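# Pull the pillowcase off the pillow, both left apart

## Task

Remove the pillowcase from the pillow so that both items end up resting on the table with visible space separating them. Slight overhang past the table edge is acceptable, and the emptied pillowcase may be dropped onto the table. Nothing may be held in place by the robot at the end: release everything and move the grippers away before finishing.

## Robot and tools

Robot: two arms, left_arm and right_arm, each with a parallel gripper. Each gripper's fingers extend along its own +z axis and close along its own y axis. end_effector_position is the midpoint between the finger pads, roughly 1 cm behind the tips.

Frame: a single scene frame shared by both arms. The origin sits at table-top height, midway between the arms and about 5 to 10 cm behind the near edge of the table. +x points out over the table, +z points up, and left_arm is on the +y side. The arm names do not match left and right in the images. Printed hand positions can be off from the real ones, especially when an arm is reaching far.

Row format, used by both motion tools: a flat list of 16 numbers covering both arms, even when only one arm moves. The order is left_arm x, y, z, qw, qx, qy, qz, opening, followed by the same eight values for right_arm. x, y, z are an absolute target position in metres in the scene frame. qw..qz is an absolute target orientation quaternion, w first, in the scene frame. Opening runs from -1 (closed) to +1 (fully open, 0.094 m). To hold an orientation steady, repeat the same target quaternion every time rather than copying back the reported one, which can drift. To keep an arm still, resend its full last reported pose and the opening it should have.

execute_actions(actions): takes a list of up to 15 actions. Each action is a list of up to 15 rows, and each row lasts one control step of 1/30 s. If an action has fewer than 15 rows, its last row is held for the remaining steps. An action is rejected for both arms if any target lies more than 0.6 m from that gripper's current position along any of the gripper's own axes. If the first action fails this check against the latest reported state, or any action is malformed, nothing in the call runs. Sending an empty list just returns the current state and images.

move(target, speed, blocking): target is one 16-number row of absolute poses. Each gripper follows a straight line toward its pose, and both arms finish at the same moment, taking 0.5 to 10 s; anything longer is cut off at 10 s before arrival. Rotation takes the shorter way. speed is the top path speed in m/s, from 0.002 to 0.5 with a default of 0.25, and turning is capped at twice that value in rad/s. Paths do not avoid obstacles or the other arm. Grippers lag and can overshoot speed, particularly near full arm extension. Faster contact hits harder, and a target set farther past the contact point presses harder. The opening is applied when the move starts. With blocking=false the call returns after 0.5 s while the move continues; check on it with wait(0). Until it has ended, execute_actions and new moves are refused, so call wait or stop first. The result includes a "move:" line giving the ending (done, off_target, moving, held, fault) and any limits: paced means the sent pose was clipped, held means a check blocked some steps. It also gives each gripper's distance from its target.

wait(seconds): 0 to 10 s. Lets the scene run with the last commands held, and returns early when a running move finishes. stop(): brakes the running move; braking needs some room, and the fingers keep moving. zoom_image(camera, region): region is [x0, y0, x1, y1] in pixels of cam_high, cam_low, cam_left_wrist or cam_right_wrist, each 504x504, at most 504x504 in size. finished_scene(scene): ends scene 1 or 2 for good and reports whether it succeeded.

Controller behaviour: at each step the commanded pose is limited to within 70 mm and 16 degrees of the measured pose, then solved with damped IK, with position taking priority over orientation. Far targets therefore need several actions. "Hand target" lines show the pose each arm is currently driving toward. Joint friction can leave a gripper up to about 31 mm short, and very small commands may have no effect. Elbows never fully straighten.

Gripping: grip_measured uses the same scale as the commanded opening, with up to about 1 mm of fixed error per gripper. To hold something, command roughly 0.03 below grip_measured; a smaller difference grips more lightly. Grip force is about 50 to 62 N per pad, less on thin material under about 2 mm, which matters for fabric. A "pose unreachable" line means the clearance check changed or blocked that arm's command.

Hazards: the bar and plate behind the bases can stand up to 3 cm above the table and give no contact warning. Avoid arm-to-arm collisions and hard pushes, which can end the scene. Dropping, slipping, slamming or hard contact lowers the result. Holding loads heats the motors: a MOTOR HOT warning appears from 75 °C, at 90 °C that arm halts for 10 s, and at 100 °C it goes limp and falls. These appear as OVER-TEMPERATURE FAULT lines. The simulation keeps running while replies are being written. Before finishing, open both grippers and pull them clear of both items.

Each tool is called as name(argument=value, ...) on one line, values as JSON.

## Session

execute_actions(actions=[])

Scene clock: 0.00 s.
left_arm: end_effector_position=(+0.1201, -0.0707, +0.3386) grip_measured=+1.000 end_effector_quat_wxyz=(+0.338, +0.938, +0.051, -0.052) | right_arm: end_effector_position=(+0.4086, -0.2336, +0.1486) grip_measured=+1.000 end_effector_quat_wxyz=(+0.204, +0.585, +0.783, +0.052)
Joint positions: left_arm=[-1.153  1.743  2.091 -1.312  0.262  1.763  0.094] | right_arm=[ 0.105  1.732  1.466 -0.923  0.194  1.409  0.094]
Joint velocities: left_arm=[-0.002  0.002 -0.002  0.051 -0.022 -0.081  0.   ] | right_arm=[-0.017  0.002  0.007 -0.066 -0.037 -0.081  0.   ]
Motor temperatures (°C, as the motors report them): left_arm=[22 22 22 22 21 21] | right_arm=[21 22 22 22 23 24]
Hand target (left_arm): +0.120, -0.071, +0.339; +0.338, +0.938, +0.051, -0.052
Hand target (right_arm): +0.409, -0.234, +0.149; +0.204, +0.585, +0.783, +0.052

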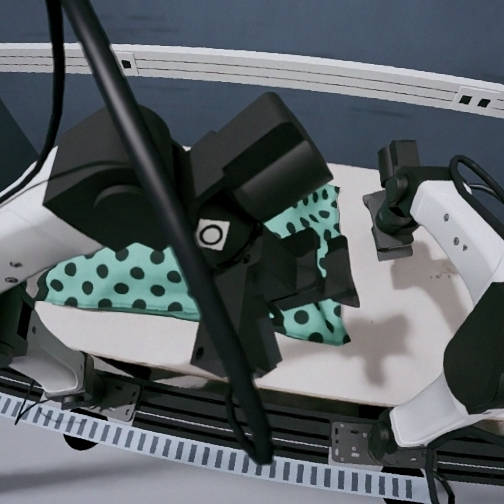

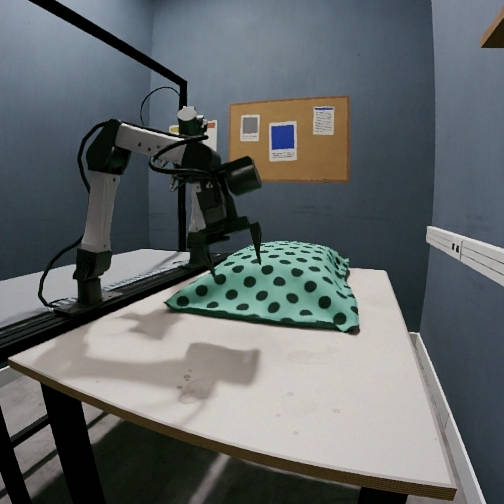

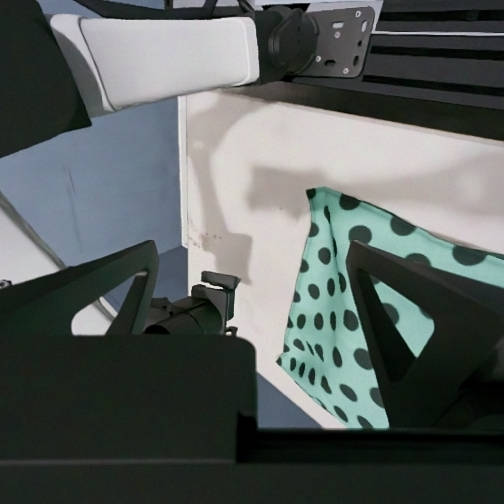

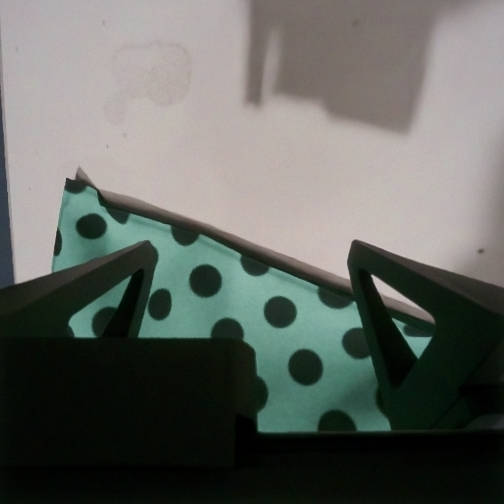

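move(target=[0.15,0.42,0.36,0,1,0,0,1,0.25,-0.42,0.3,0,1,0,0,1], speed=0.3)

Scene clock: 5.63 s.
left_arm: end_effector_position=(+0.1552, +0.4139, +0.3671) grip_measured=+1.000 end_effector_quat_wxyz=(+0.102, +0.742, +0.238, +0.619) | right_arm: end_effector_position=(+0.2519, -0.4183, +0.2906) grip_measured=+1.000 end_effector_quat_wxyz=(+0.060, +0.963, +0.199, +0.171)
Joint positions: left_arm=[-1.135  0.381  1.286 -1.558 -1.274  2.073  0.094] | right_arm=[-0.749  1.502  1.807 -1.57  -0.22   2.077  0.094]
Joint velocities: left_arm=[-0.027 -0.007  0.002 -0.051  0.007 -0.007  0.   ] | right_arm=[ 0.007 -0.002 -0.022 -0.007 -0.007  0.022  0.   ]
Motor temperatures (°C, as the motors report them): left_arm=[22 22 22 23 21 21] | right_arm=[21 23 23 23 23 24]
Hand target (left_arm): +0.154, +0.417, +0.368; +0.115, +0.741, +0.238, +0.617
Hand target (right_arm): +0.249, -0.419, +0.299; +0.067, +0.962, +0.191, +0.181
Off the commanded pose (left_arm): 0.011 m, 84 deg; orientation clipped at the last step of the last action.
Off the commanded pose (right_arm): 0.010 m, 31 deg; orientation clipped at the last step of the last action.
joint sent to its limit (left arm) — the command would take joint 4 (wrist pitch) past its lower limit and joint 6 (wrist roll) past its upper limit, so those joints were sent only as far as their limits.
joint sent to its limit (right arm) — the command would take joint 4 (wrist pitch) past its lower limit and joint 6 (wrist roll) past its upper limit, so those joints were sent only as far as their limits.
move: off_target (left_arm, right_arm); limits=paced

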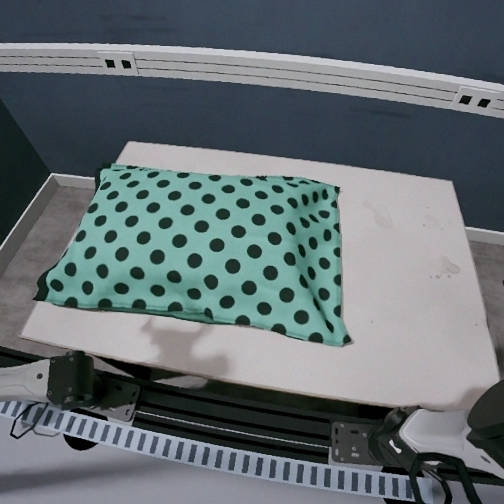

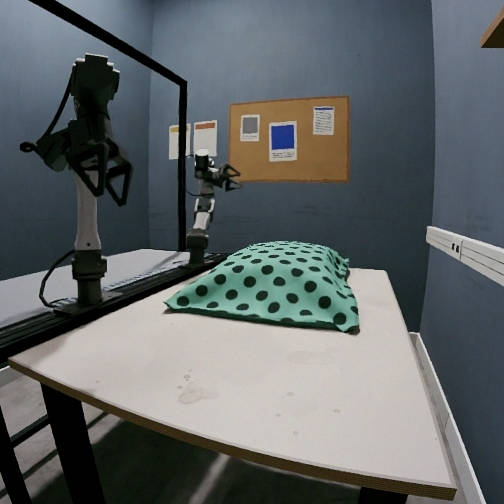

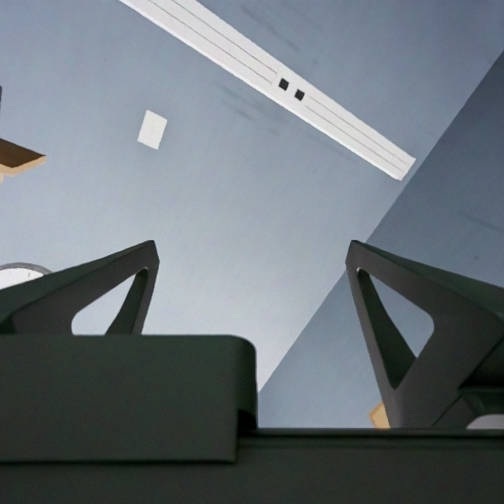

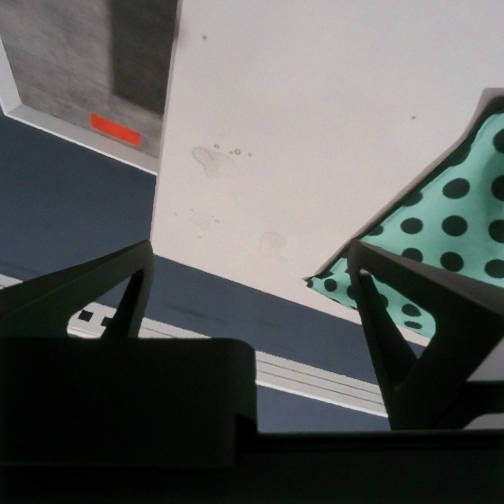

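zoom_image(camera="cam_high", region=[10,130,190,350])

zoom_image(camera="cam_high", region=[230,140,430,370])

zoom_image(camera="cam_low", region=[150,220,390,360])

Region (10, 130, 190, 350) of cam_high's 504x504 image, scaled by 2.291, with more detail than that image has; it fills the left 412 columns of this view, and the rest is white.

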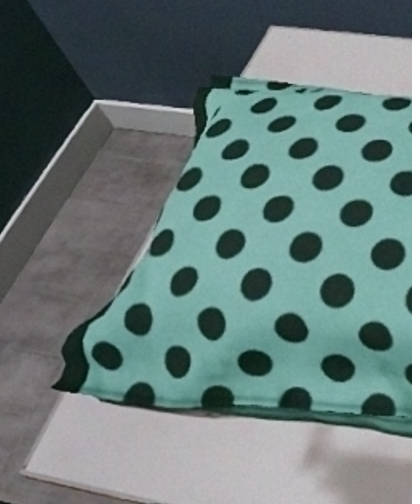

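Region (230, 140, 430, 370) of cam_high's 504x504 image, scaled by 2.191, with more detail than that image has; it fills the left 438 columns of this view, and the rest is white.

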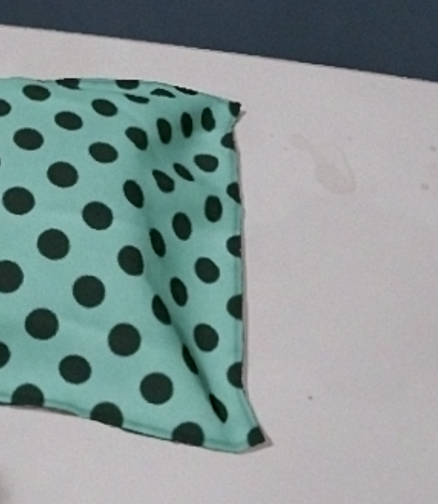

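Region (150, 220, 390, 360) of cam_low's 504x504 image, scaled by 2.100, with more detail than that image has; it fills the top 294 rows of this view, and the rest is white.

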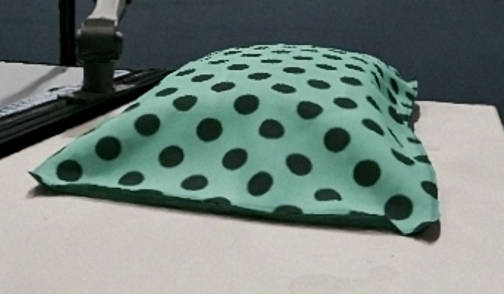

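move(target=[0.3,0.5,0.28,0,0,1,0,1,0.3,-0.26,0.22,0,0,1,0,1], speed=0.3)

Scene clock: 15.87 s.
left_arm: end_effector_position=(+0.3057, +0.5088, +0.3533) grip_measured=+1.000 end_effector_quat_wxyz=(+0.658, +0.099, +0.702, -0.254) | right_arm: end_effector_position=(+0.3004, -0.2616, +0.2229) grip_measured=+1.000 end_effector_quat_wxyz=(+0.040, +0.008, +0.999, +0.010)
Joint positions: left_arm=[-2.03   0.026  1.881 -1.558 -1.563  0.121  0.094] | right_arm=[-0.078  1.627  1.719 -1.571 -0.048 -0.006  0.094]
Joint velocities: left_arm=[ 0.002  0.002  0.002 -0.022 -0.066 -0.051  0.   ] | right_arm=[ 0.007  0.002  0.007  0.051  0.022 -0.051  0.   ]
Motor temperatures (°C, as the motors report them): left_arm=[22 25 23 24 21 21] | right_arm=[21 24 24 23 23 24]
Hand target (left_arm): +0.310, +0.512, +0.349; +0.653, +0.089, +0.703, -0.268
Hand target (right_arm): +0.300, -0.261, +0.219; +0.030, +0.001, +1.000, +0.005
Off the commanded pose (left_arm): 0.074 m, 91 deg; orientation clipped at the last step of the last action.
Off the commanded pose (right_arm): 0.003 m, 5 deg.
joint sent to its limit (left arm) — the command would take joint 2 (shoulder) past its lower limit, joint 4 (wrist pitch) past its lower limit and joint 5 (wrist yaw) past its lower limit, so those joints were sent only as far as their limits.
joint sent to its limit (right arm) — the command would take joint 4 (wrist pitch) past its lower limit, so that joint was sent only as far as its limit.
move: off_target (left_arm, right_arm); limits=paced

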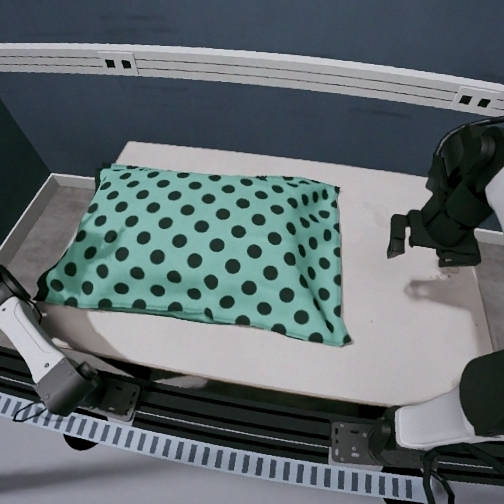

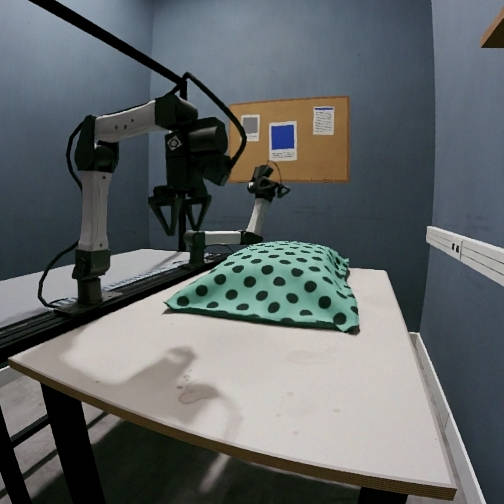

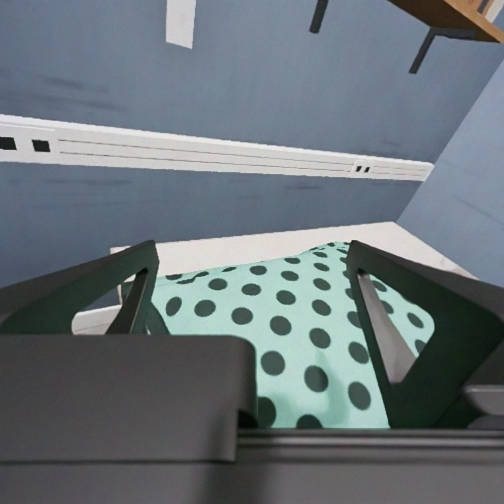

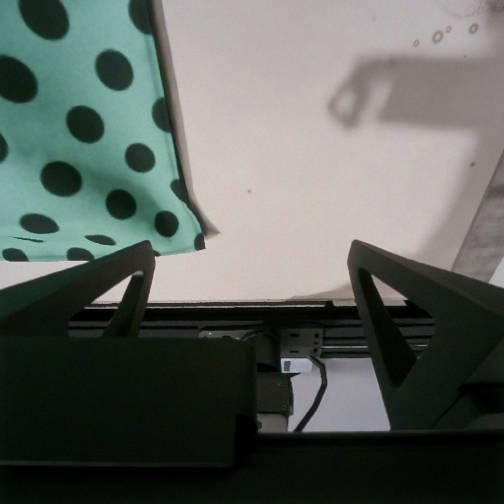

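move(target=[0.14,-0.03,0.36,0.338,0.938,0.051,-0.052,1,0.3,-0.4,0.22,0,0,1,0,1], speed=0.3)

Scene clock: 23.00 s.
left_arm: end_effector_position=(+0.1419, -0.0235, +0.3422) grip_measured=+1.000 end_effector_quat_wxyz=(+0.329, +0.940, +0.067, -0.058) | right_arm: end_effector_position=(+0.3002, -0.3926, +0.2184) grip_measured=+1.000 end_effector_quat_wxyz=(+0.035, -0.003, +0.999, -0.011)
Joint positions: left_arm=[-1.024  1.655  2.037 -1.397  0.327  1.846  0.094] | right_arm=[-0.488  1.742  1.817 -1.571 -0.041 -0.439  0.094]
Joint velocities: left_arm=[-0.012 -0.002 -0.002 -0.007 -0.037  0.007  0.   ] | right_arm=[ 0.007 -0.002  0.012 -0.022 -0.051 -0.007  0.   ]
Motor temperatures (°C, as the motors report them): left_arm=[22 26 23 24 21 21] | right_arm=[21 25 26 23 23 24]
Hand target (left_arm): +0.142, -0.027, +0.344; +0.332, +0.939, +0.062, -0.062
Hand target (right_arm): +0.300, -0.399, +0.220; +0.034, +0.000, +0.999, -0.017
Off the commanded pose (left_arm): 0.019 m, 2 deg.
Off the commanded pose (right_arm): 0.008 m, 4 deg.
joint sent to its limit (right arm) — the command would take joint 4 (wrist pitch) past its lower limit, so that joint was sent only as far as its limit.
move: off_target (left_arm, right_arm); limits=paced

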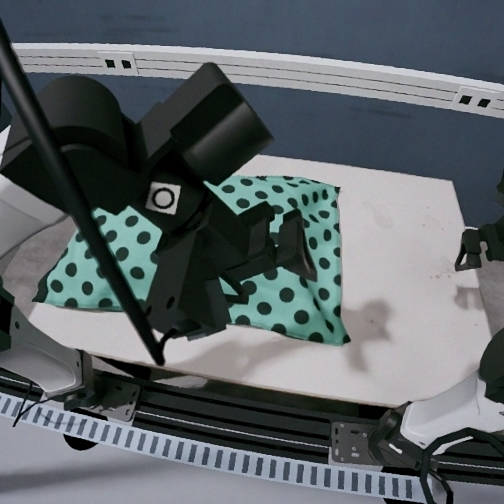

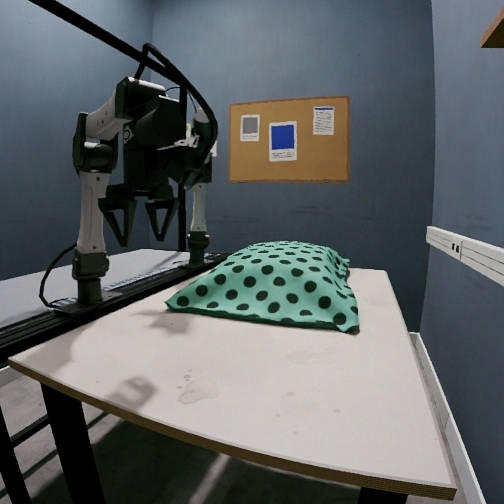

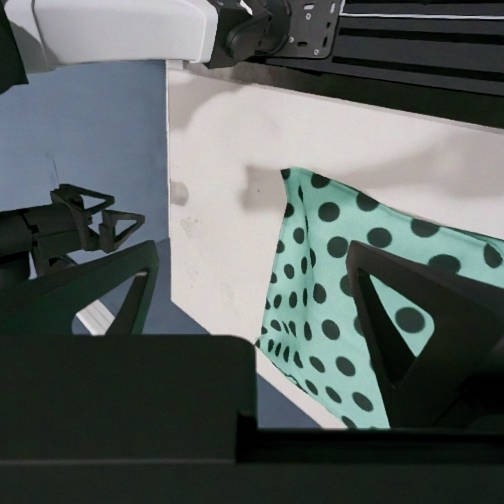

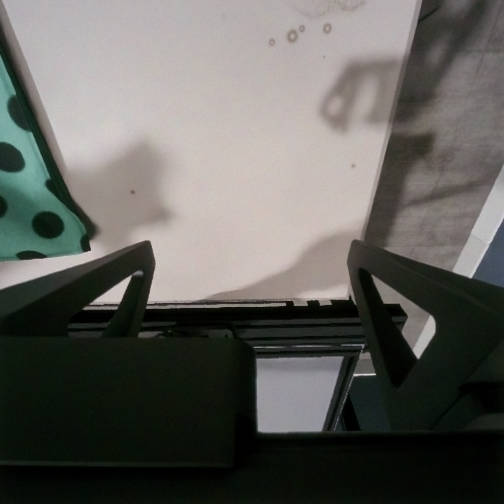

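move(target=[0.3,0.12,0.33,0,0.707,0.707,0,1,0.3,-0.4,0.22,0,0,1,0,1], speed=0.3)

move(target=[0.33,0.42,0.27,0,0,1,0,1,0.3,-0.4,0.22,0,0,1,0,1], speed=0.3)

Scene clock: 26.80 s.
left_arm: end_effector_position=(+0.3000, +0.1220, +0.3265) grip_measured=+1.000 end_effector_quat_wxyz=(+0.228, +0.694, +0.682, +0.038) | right_arm: end_effector_position=(+0.3002, -0.3926, +0.2184) grip_measured=+1.000 end_effector_quat_wxyz=(+0.035, -0.005, +0.999, -0.011)
Joint positions: left_arm=[-0.603  1.689  2.143 -1.558 -0.055  0.966  0.094] | right_arm=[-0.488  1.742  1.817 -1.571 -0.041 -0.442  0.094]
Joint velocities: left_arm=[-0.002 -0.002  0.002 -0.051 -0.007 -0.125  0.   ] | right_arm=[-0.002  0.002 -0.002  0.051  0.066 -0.007  0.   ]
Motor temperatures (°C, as the motors report them): left_arm=[22 26 24 24 21 21] | right_arm=[21 25 26 23 23 24]
Hand target (left_arm): +0.303, +0.120, +0.329; +0.232, +0.689, +0.685, +0.039
Hand target (right_arm): +0.300, -0.400, +0.219; +0.034, +0.000, +0.999, -0.015
Off the commanded pose (left_arm): 0.004 m, 27 deg; orientation clipped at the last step of the last action.
Off the commanded pose (right_arm): 0.008 m, 4 deg.
joint sent to its limit (left arm) — the command would take joint 4 (wrist pitch) past its lower limit, so that joint was sent only as far as its limit.
joint sent to its limit (right arm) — the command would take joint 4 (wrist pitch) past its lower limit, so that joint was sent only as far as its limit.
move: off_target (left_arm, right_arm); limits=paced

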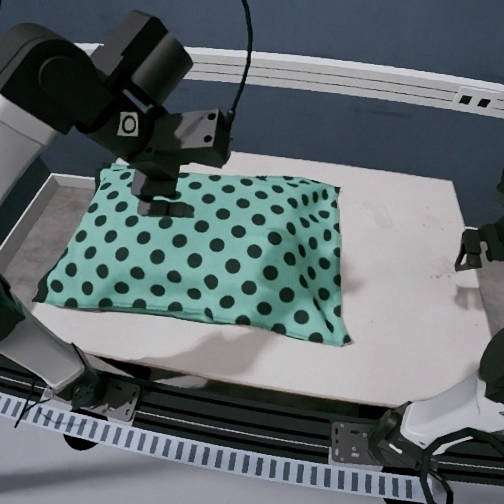

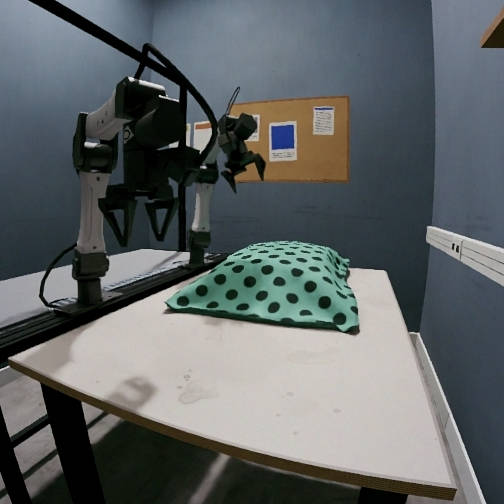

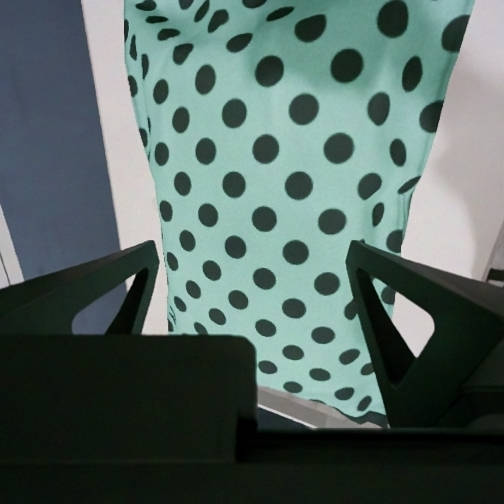

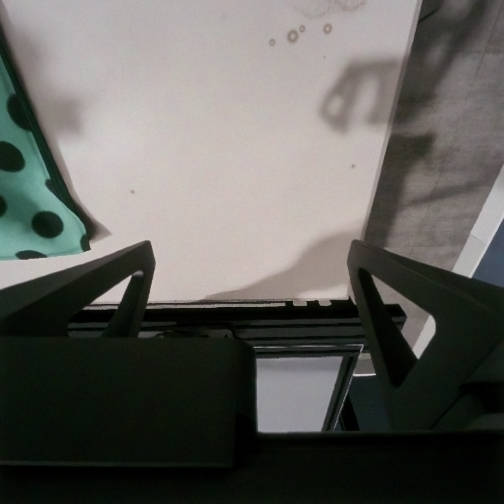

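Scene clock: 30.00 s.
left_arm: end_effector_position=(+0.3289, +0.4234, +0.2638) grip_measured=+1.000 end_effector_quat_wxyz=(+0.124, +0.005, +0.992, +0.036) | right_arm: end_effector_position=(+0.3002, -0.3926, +0.2184) grip_measured=+1.000 end_effector_quat_wxyz=(+0.035, -0.005, +0.999, -0.011)
Joint positions: left_arm=[ 0.322  1.662  1.949 -1.558 -0.031  0.297  0.094] | right_arm=[-0.488  1.742  1.817 -1.571 -0.041 -0.442  0.094]
Joint velocities: left_arm=[-0.012  0.017 -0.002 -0.051 -0.066  0.007  0.   ] | right_arm=[-0.012 -0.017  0.007 -0.051  0.022 -0.095  0.   ]
Motor temperatures (°C, as the motors report them): left_arm=[22 26 24 24 21 21] | right_arm=[21 26 27 23 23 24]
Hand target (left_arm): +0.332, +0.424, +0.269; +0.134, -0.001, +0.990, +0.034
Hand target (right_arm): +0.300, -0.400, +0.219; +0.034, +0.000, +0.999, -0.015
Off the commanded pose (left_arm): 0.007 m, 15 deg.
Off the commanded pose (right_arm): 0.008 m, 4 deg.
joint sent to its limit (left arm) — the command would take joint 4 (wrist pitch) past its lower limit, so that joint was sent only as far as its limit.
joint sent to its limit (right arm) — the command would take joint 4 (wrist pitch) past its lower limit, so that joint was sent only as far as its limit.
move: off_target (left_arm, right_arm)

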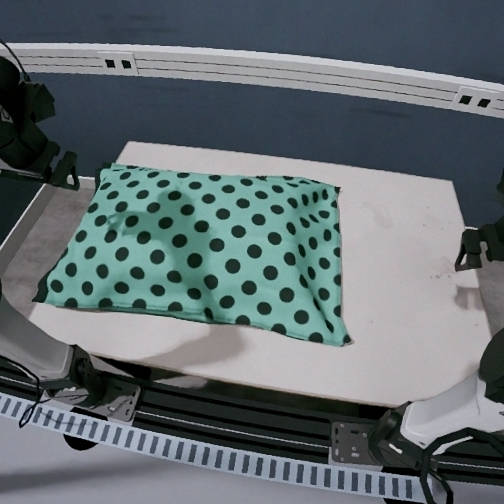

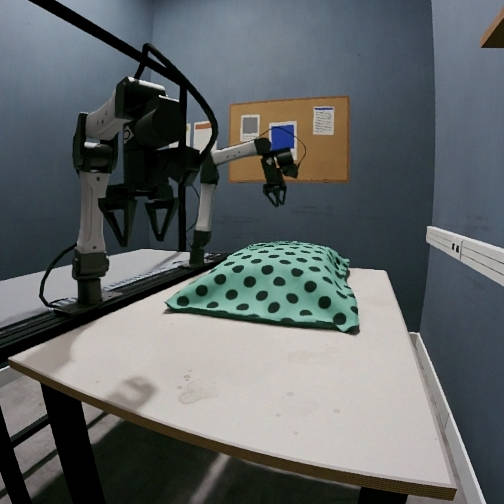

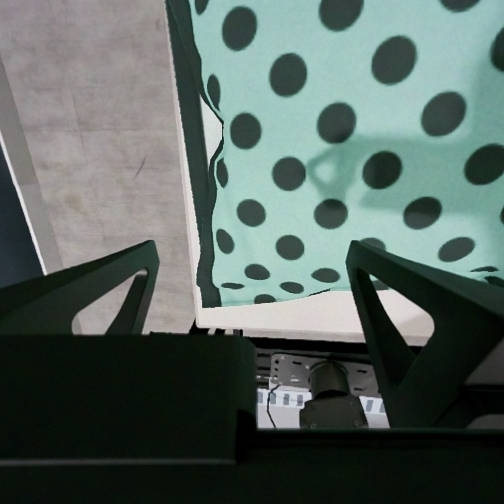

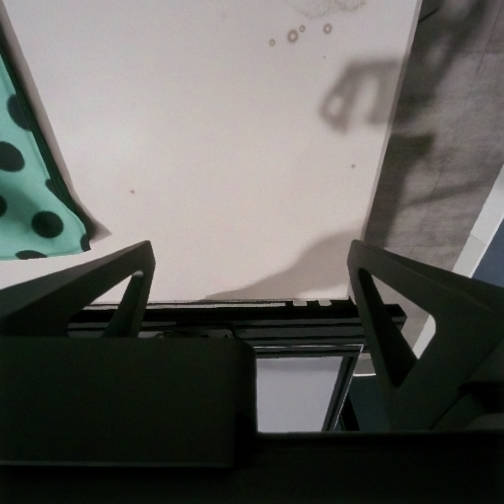

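move(target=[0.36,0.55,0.16,0.293,0.593,0.708,-0.246,1,0.3,-0.4,0.22,0,0,1,0,1], speed=0.25)

Scene clock: 35.07 s.
left_arm: end_effector_position=(+0.3576, +0.5479, +0.1540) grip_measured=+1.000 end_effector_quat_wxyz=(+0.320, +0.535, +0.777, -0.089) | right_arm: end_effector_position=(+0.3002, -0.3926, +0.2184) grip_measured=+1.000 end_effector_quat_wxyz=(+0.035, -0.005, +0.999, -0.011)
Joint positions: left_arm=[ 0.87   2.161  2.084 -1.546  0.665  2.069  0.094] | right_arm=[-0.488  1.742  1.817 -1.571 -0.041 -0.442  0.094]
Joint velocities: left_arm=[-0.012 -0.007  0.022 -0.007  0.037  0.007  0.   ] | right_arm=[ 0.012 -0.012 -0.012 -0.007  0.007 -0.037  0.   ]
Motor temperatures (°C, as the motors report them): left_arm=[22 27 25 24 21 21] | right_arm=[21 26 28 23 23 24]
Hand target (left_arm): +0.358, +0.550, +0.159; +0.322, +0.539, +0.774, -0.084
Hand target (right_arm): +0.300, -0.400, +0.219; +0.034, +0.000, +0.999, -0.015
Off the commanded pose (left_arm): 0.007 m, 21 deg; orientation clipped at the last step of the last action.
Off the commanded pose (right_arm): 0.008 m, 4 deg.
joint sent to its limit (left arm) — the command would take joint 4 (wrist pitch) past its lower limit and joint 6 (wrist roll) past its upper limit, so those joints were sent only as far as their limits.
joint sent to its limit (right arm) — the command would take joint 4 (wrist pitch) past its lower limit, so that joint was sent only as far as its limit.
move: off_target (left_arm, right_arm); limits=paced

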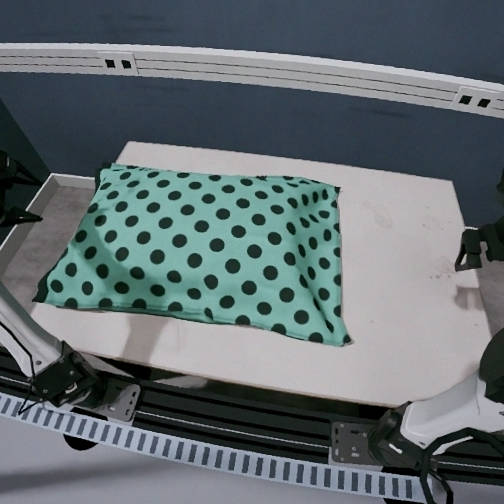

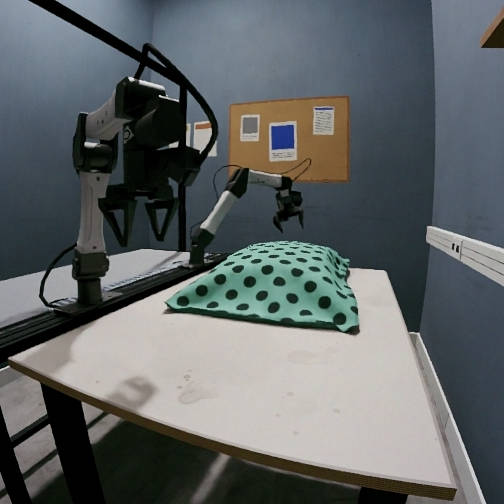

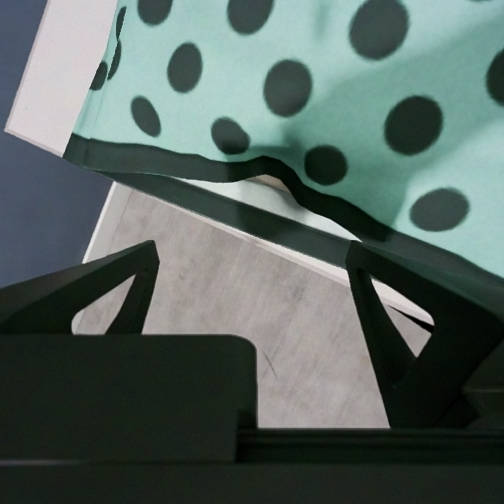

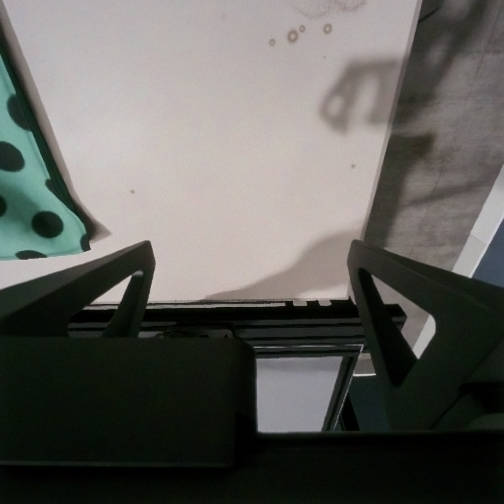

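move(target=[0.35,0.54,0.11,0.323,0.496,0.779,-0.205,1,0.3,-0.4,0.22,0,0,1,0,1], speed=0.1)

Scene clock: 37.20 s.
left_arm: end_effector_position=(+0.3537, +0.5420, +0.1132) grip_measured=+1.000 end_effector_quat_wxyz=(+0.326, +0.502, +0.786, -0.154) | right_arm: end_effector_position=(+0.3002, -0.3926, +0.2184) grip_measured=+1.000 end_effector_quat_wxyz=(+0.035, -0.005, +0.999, -0.011)
Joint positions: left_arm=[ 0.879  2.248  2.034 -1.546  0.699  2.059  0.094] | right_arm=[-0.488  1.742  1.817 -1.571 -0.041 -0.442  0.094]
Joint velocities: left_arm=[-0.012  0.007  0.007  0.037  0.066 -0.022  0.   ] | right_arm=[-0.017 -0.007 -0.002  0.007 -0.007  0.066  0.   ]
Motor temperatures (°C, as the motors report them): left_arm=[22 28 25 24 21 21] | right_arm=[21 27 28 23 23 24]
Hand target (left_arm): +0.349, +0.539, +0.110; +0.328, +0.488, +0.791, -0.171
Hand target (right_arm): +0.300, -0.400, +0.219; +0.034, +0.000, +0.999, -0.015
Off the commanded pose (left_arm): 0.005 m, 6 deg.
Off the commanded pose (right_arm): 0.008 m, 4 deg.
joint sent to its limit (left arm) — the command would take joint 4 (wrist pitch) past its lower limit, so that joint was sent only as far as its limit.
joint sent to its limit (right arm) — the command would take joint 4 (wrist pitch) past its lower limit, so that joint was sent only as far as its limit.
move: off_target (left_arm, right_arm)

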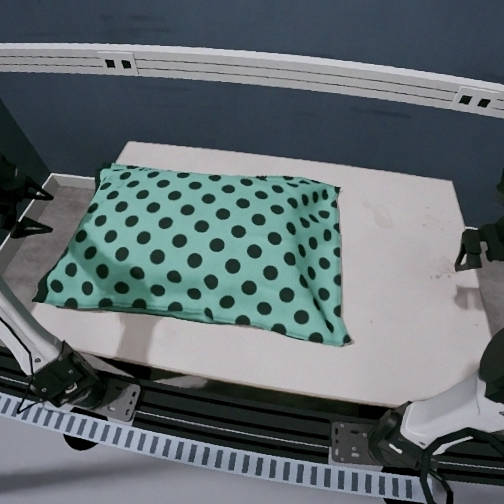

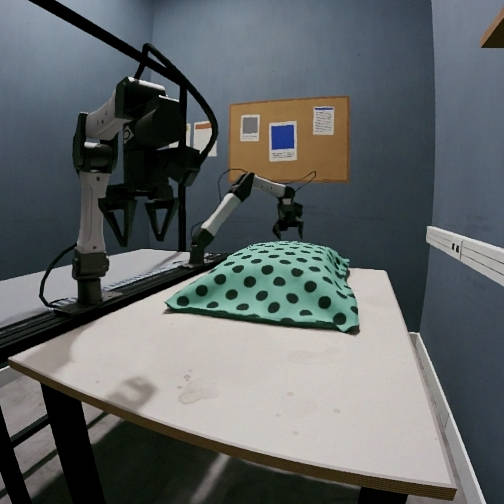

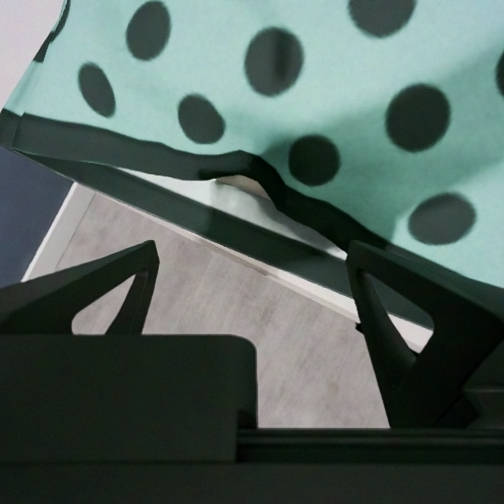

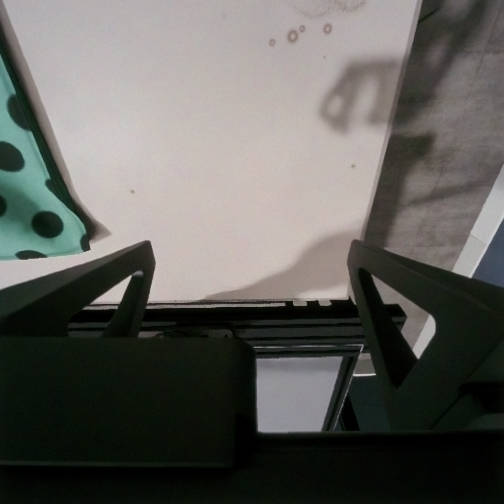

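move(target=[0.37,0.505,0.085,0.323,0.496,0.779,-0.205,-0.3,0.3,-0.4,0.22,0,0,1,0,1], speed=0.1)

Scene clock: 38.37 s.
left_arm: end_effector_position=(+0.3694, +0.5094, +0.0878) grip_measured=-0.298 end_effector_quat_wxyz=(+0.319, +0.503, +0.779, -0.195) | right_arm: end_effector_position=(+0.3002, -0.3926, +0.2184) grip_measured=+1.000 end_effector_quat_wxyz=(+0.035, -0.005, +0.999, -0.011)
Joint positions: left_arm=[ 0.799  2.278  1.968 -1.489  0.713  2.006  0.033] | right_arm=[-0.488  1.742  1.817 -1.571 -0.041 -0.442  0.094]
Joint velocities: left_arm=[-0.007 -0.017 -0.007 -0.007  0.007 -0.022  0.001] | right_arm=[ 0.017 -0.022 -0.012 -0.007 -0.007  0.007  0.   ]
Motor temperatures (°C, as the motors report them): left_arm=[22 28 25 24 21 21] | right_arm=[21 27 28 23 23 24]
Hand target (left_arm): +0.369, +0.504, +0.085; +0.321, +0.496, +0.780, -0.205
Hand target (right_arm): +0.300, -0.400, +0.219; +0.034, +0.000, +0.999, -0.015
Off the commanded pose (left_arm): 0.005 m, 2 deg.
Off the commanded pose (right_arm): 0.008 m, 4 deg.
joint sent to its limit (right arm) — the command would take joint 4 (wrist pitch) past its lower limit, so that joint was sent only as far as its limit.
move: off_target (right_arm)

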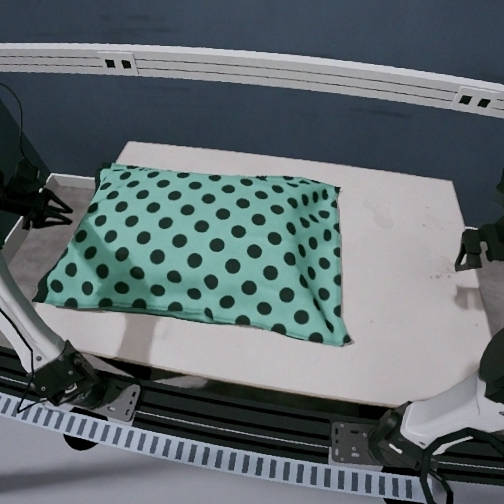

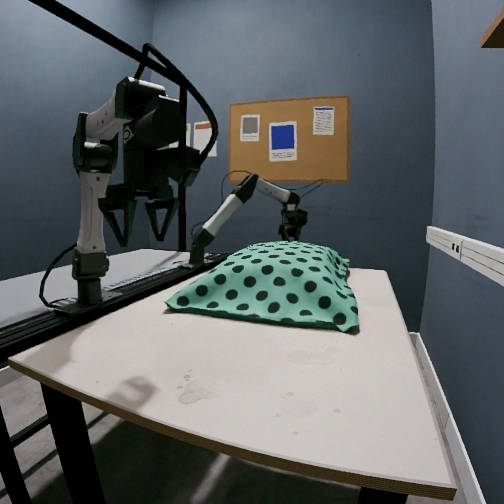

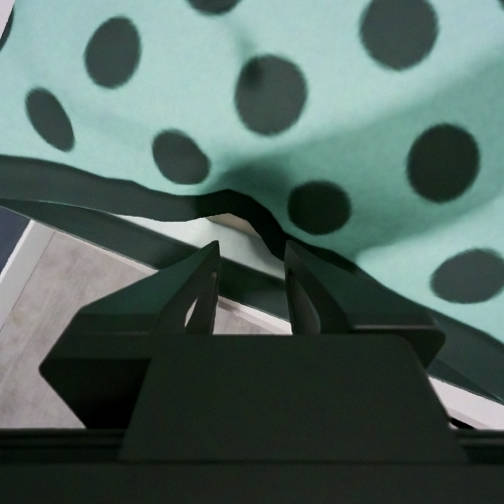

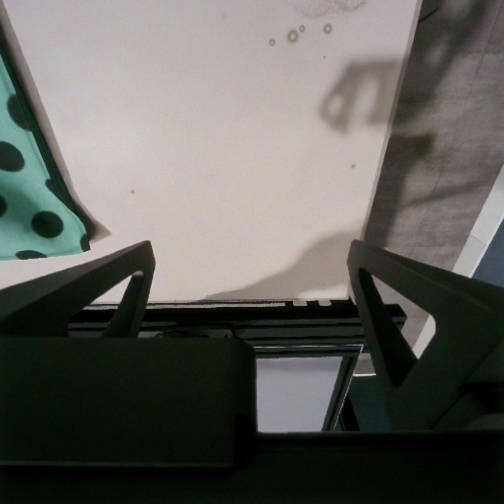

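move(target=[0.385,0.48,0.06,0.323,0.496,0.779,-0.205,-0.75,0.3,-0.4,0.22,0,0,1,0,1], speed=0.05)

Scene clock: 39.87 s.
left_arm: end_effector_position=(+0.3844, +0.4856, +0.0560) grip_measured=-0.748 end_effector_quat_wxyz=(+0.318, +0.499, +0.781, -0.201) | right_arm: end_effector_position=(+0.3002, -0.3926, +0.2184) grip_measured=+1.000 end_effector_quat_wxyz=(+0.035, -0.005, +0.999, -0.011)
Joint positions: left_arm=[ 0.735  2.278  1.838 -1.318  0.729  1.919  0.012] | right_arm=[-0.488  1.742  1.817 -1.571 -0.041 -0.442  0.094]
Joint velocities: left_arm=[-0.017 -0.007 -0.002  0.022 -0.037 -0.007  0.   ] | right_arm=[ 0.012 -0.012 -0.017 -0.007  0.037  0.037  0.   ]
Motor temperatures (°C, as the motors report them): left_arm=[22 29 25 24 21 21] | right_arm=[21 27 28 23 23 24]
Hand target (left_arm): +0.384, +0.479, +0.060; +0.322, +0.497, +0.779, -0.205
Hand target (right_arm): +0.300, -0.400, +0.219; +0.034, +0.000, +0.999, -0.015
Off the commanded pose (left_arm): 0.007 m, 1 deg.
Off the commanded pose (right_arm): 0.008 m, 4 deg.
joint sent to its limit (right arm) — the command would take joint 4 (wrist pitch) past its lower limit, so that joint was sent only as far as its limit.
move: off_target (right_arm)

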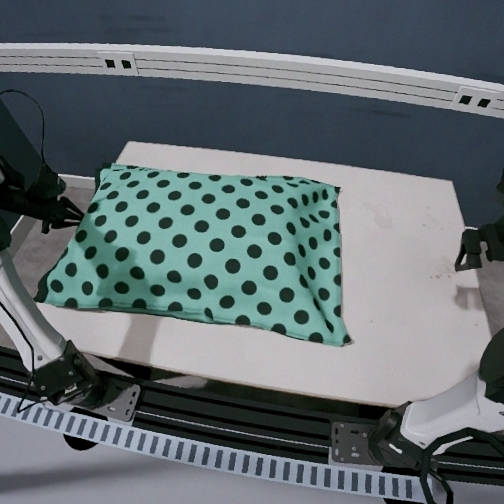

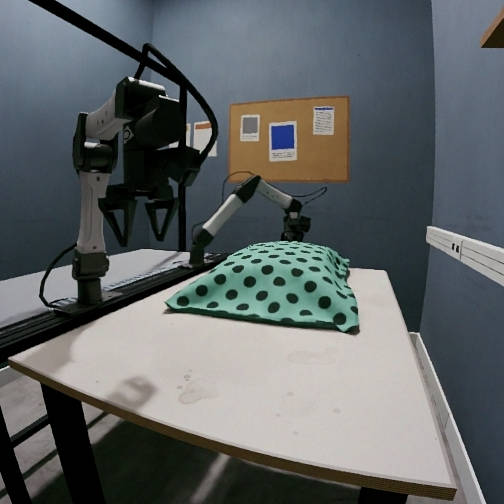

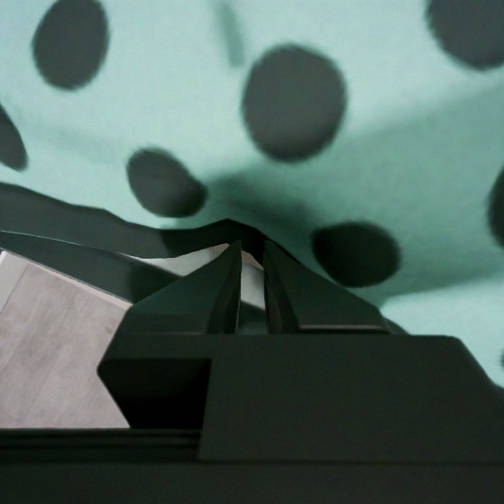

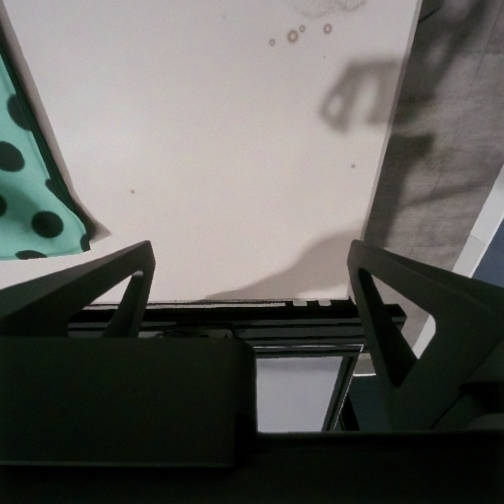

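move(target=[0.39,0.455,0.052,0.323,0.496,0.779,-0.205,-0.75,0.3,-0.4,0.22,0,0,1,0,1], speed=0.04)

Scene clock: 41.27 s.
left_arm: end_effector_position=(+0.3898, +0.4629, +0.0455) grip_measured=-0.748 end_effector_quat_wxyz=(+0.317, +0.498, +0.782, -0.201) | right_arm: end_effector_position=(+0.3002, -0.3926, +0.2184) grip_measured=+1.000 end_effector_quat_wxyz=(+0.035, -0.005, +0.999, -0.011)
Joint positions: left_arm=[ 0.685  2.237  1.725 -1.201  0.736  1.848  0.012] | right_arm=[-0.488  1.742  1.817 -1.571 -0.041 -0.442  0.094]
Joint velocities: left_arm=[ 0.017 -0.012  0.002  0.037  0.007 -0.037 -0.   ] | right_arm=[ 0.002 -0.007 -0.007 -0.007  0.022 -0.022  0.   ]
Motor temperatures (°C, as the motors report them): left_arm=[22 30 25 24 21 21] | right_arm=[21 27 28 23 23 24]
Hand target (left_arm): +0.389, +0.455, +0.052; +0.322, +0.497, +0.779, -0.206
Hand target (right_arm): +0.300, -0.400, +0.219; +0.034, +0.000, +0.999, -0.015
Off the commanded pose (left_arm): 0.010 m, 1 deg.
Off the commanded pose (right_arm): 0.008 m, 4 deg.
joint sent to its limit (right arm) — the command would take joint 4 (wrist pitch) past its lower limit, so that joint was sent only as far as its limit.
move: off_target (right_arm)

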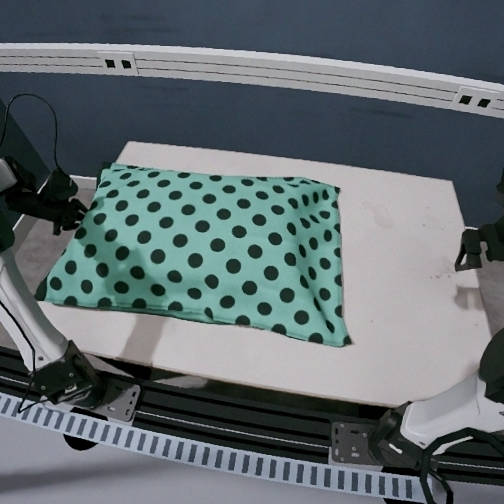

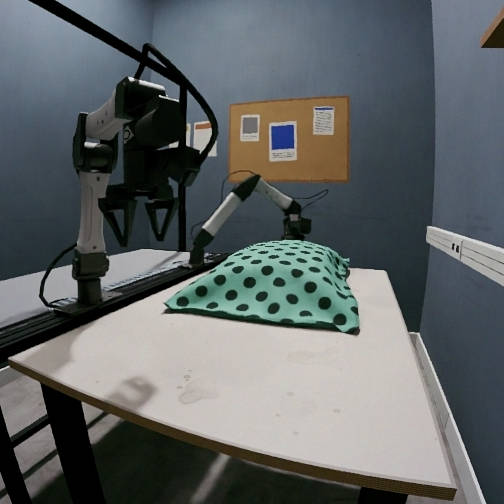

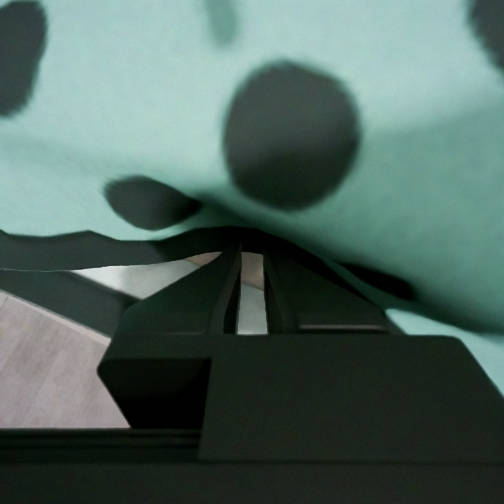

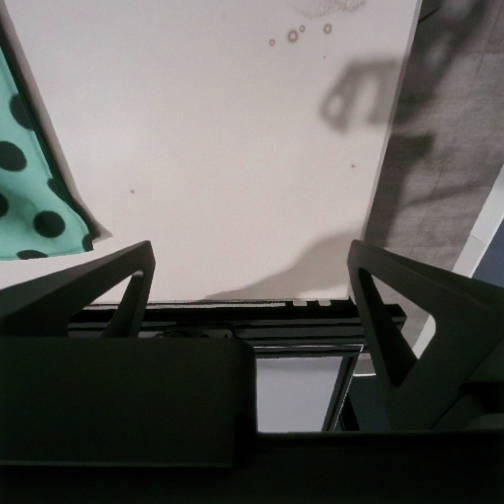

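move(target=[0.39,0.445,0.075,0.323,0.496,0.779,-0.205,0.2,0.3,-0.4,0.22,0,0,1,0,1], speed=0.04)

Scene clock: 42.67 s.
left_arm: end_effector_position=(+0.3927, +0.4560, +0.0655) grip_measured=+0.198 end_effector_quat_wxyz=(+0.319, +0.500, +0.782, -0.193) | right_arm: end_effector_position=(+0.3002, -0.3926, +0.2184) grip_measured=+1.000 end_effector_quat_wxyz=(+0.035, -0.005, +0.999, -0.011)
Joint positions: left_arm=[ 0.666  2.185  1.725 -1.216  0.736  1.819  0.056] | right_arm=[-0.488  1.742  1.817 -1.571 -0.041 -0.442  0.094]
Joint velocities: left_arm=[ 0.012  0.002 -0.007  0.095  0.022 -0.007 -0.   ] | right_arm=[-0.002  0.007 -0.002  0.081  0.022 -0.066  0.   ]
Motor temperatures (°C, as the motors report them): left_arm=[22 30 25 24 21 21] | right_arm=[21 27 29 23 23 24]
Hand target (left_arm): +0.390, +0.446, +0.075; +0.323, +0.496, +0.779, -0.205
Hand target (right_arm): +0.300, -0.400, +0.219; +0.034, +0.000, +0.999, -0.015
Off the commanded pose (left_arm): 0.015 m, 2 deg.
Off the commanded pose (right_arm): 0.008 m, 4 deg.
joint sent to its limit (right arm) — the command would take joint 4 (wrist pitch) past its lower limit, so that joint was sent only as far as its limit.
move: off_target (left_arm, right_arm)

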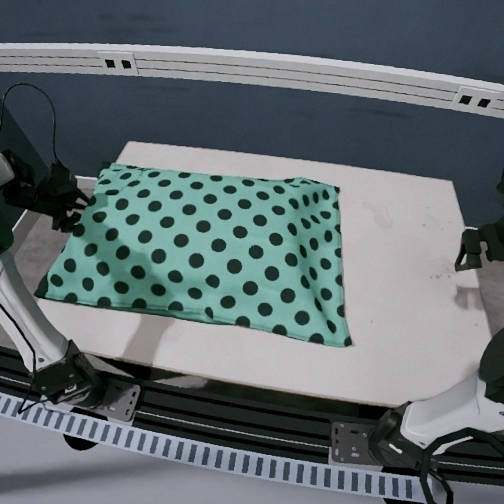

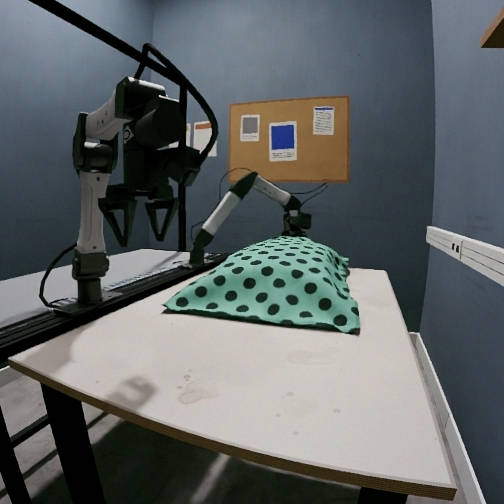

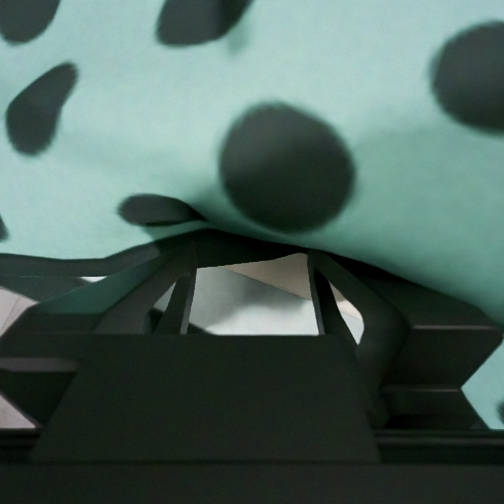

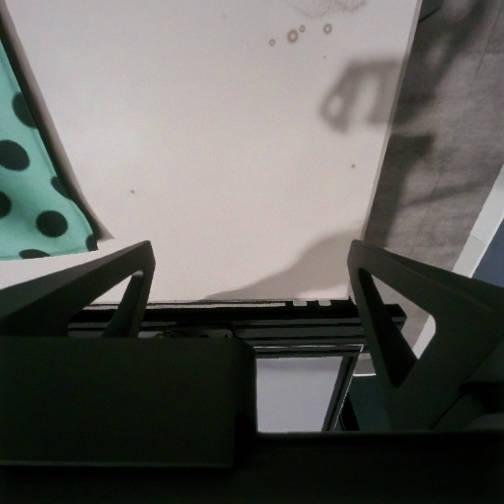

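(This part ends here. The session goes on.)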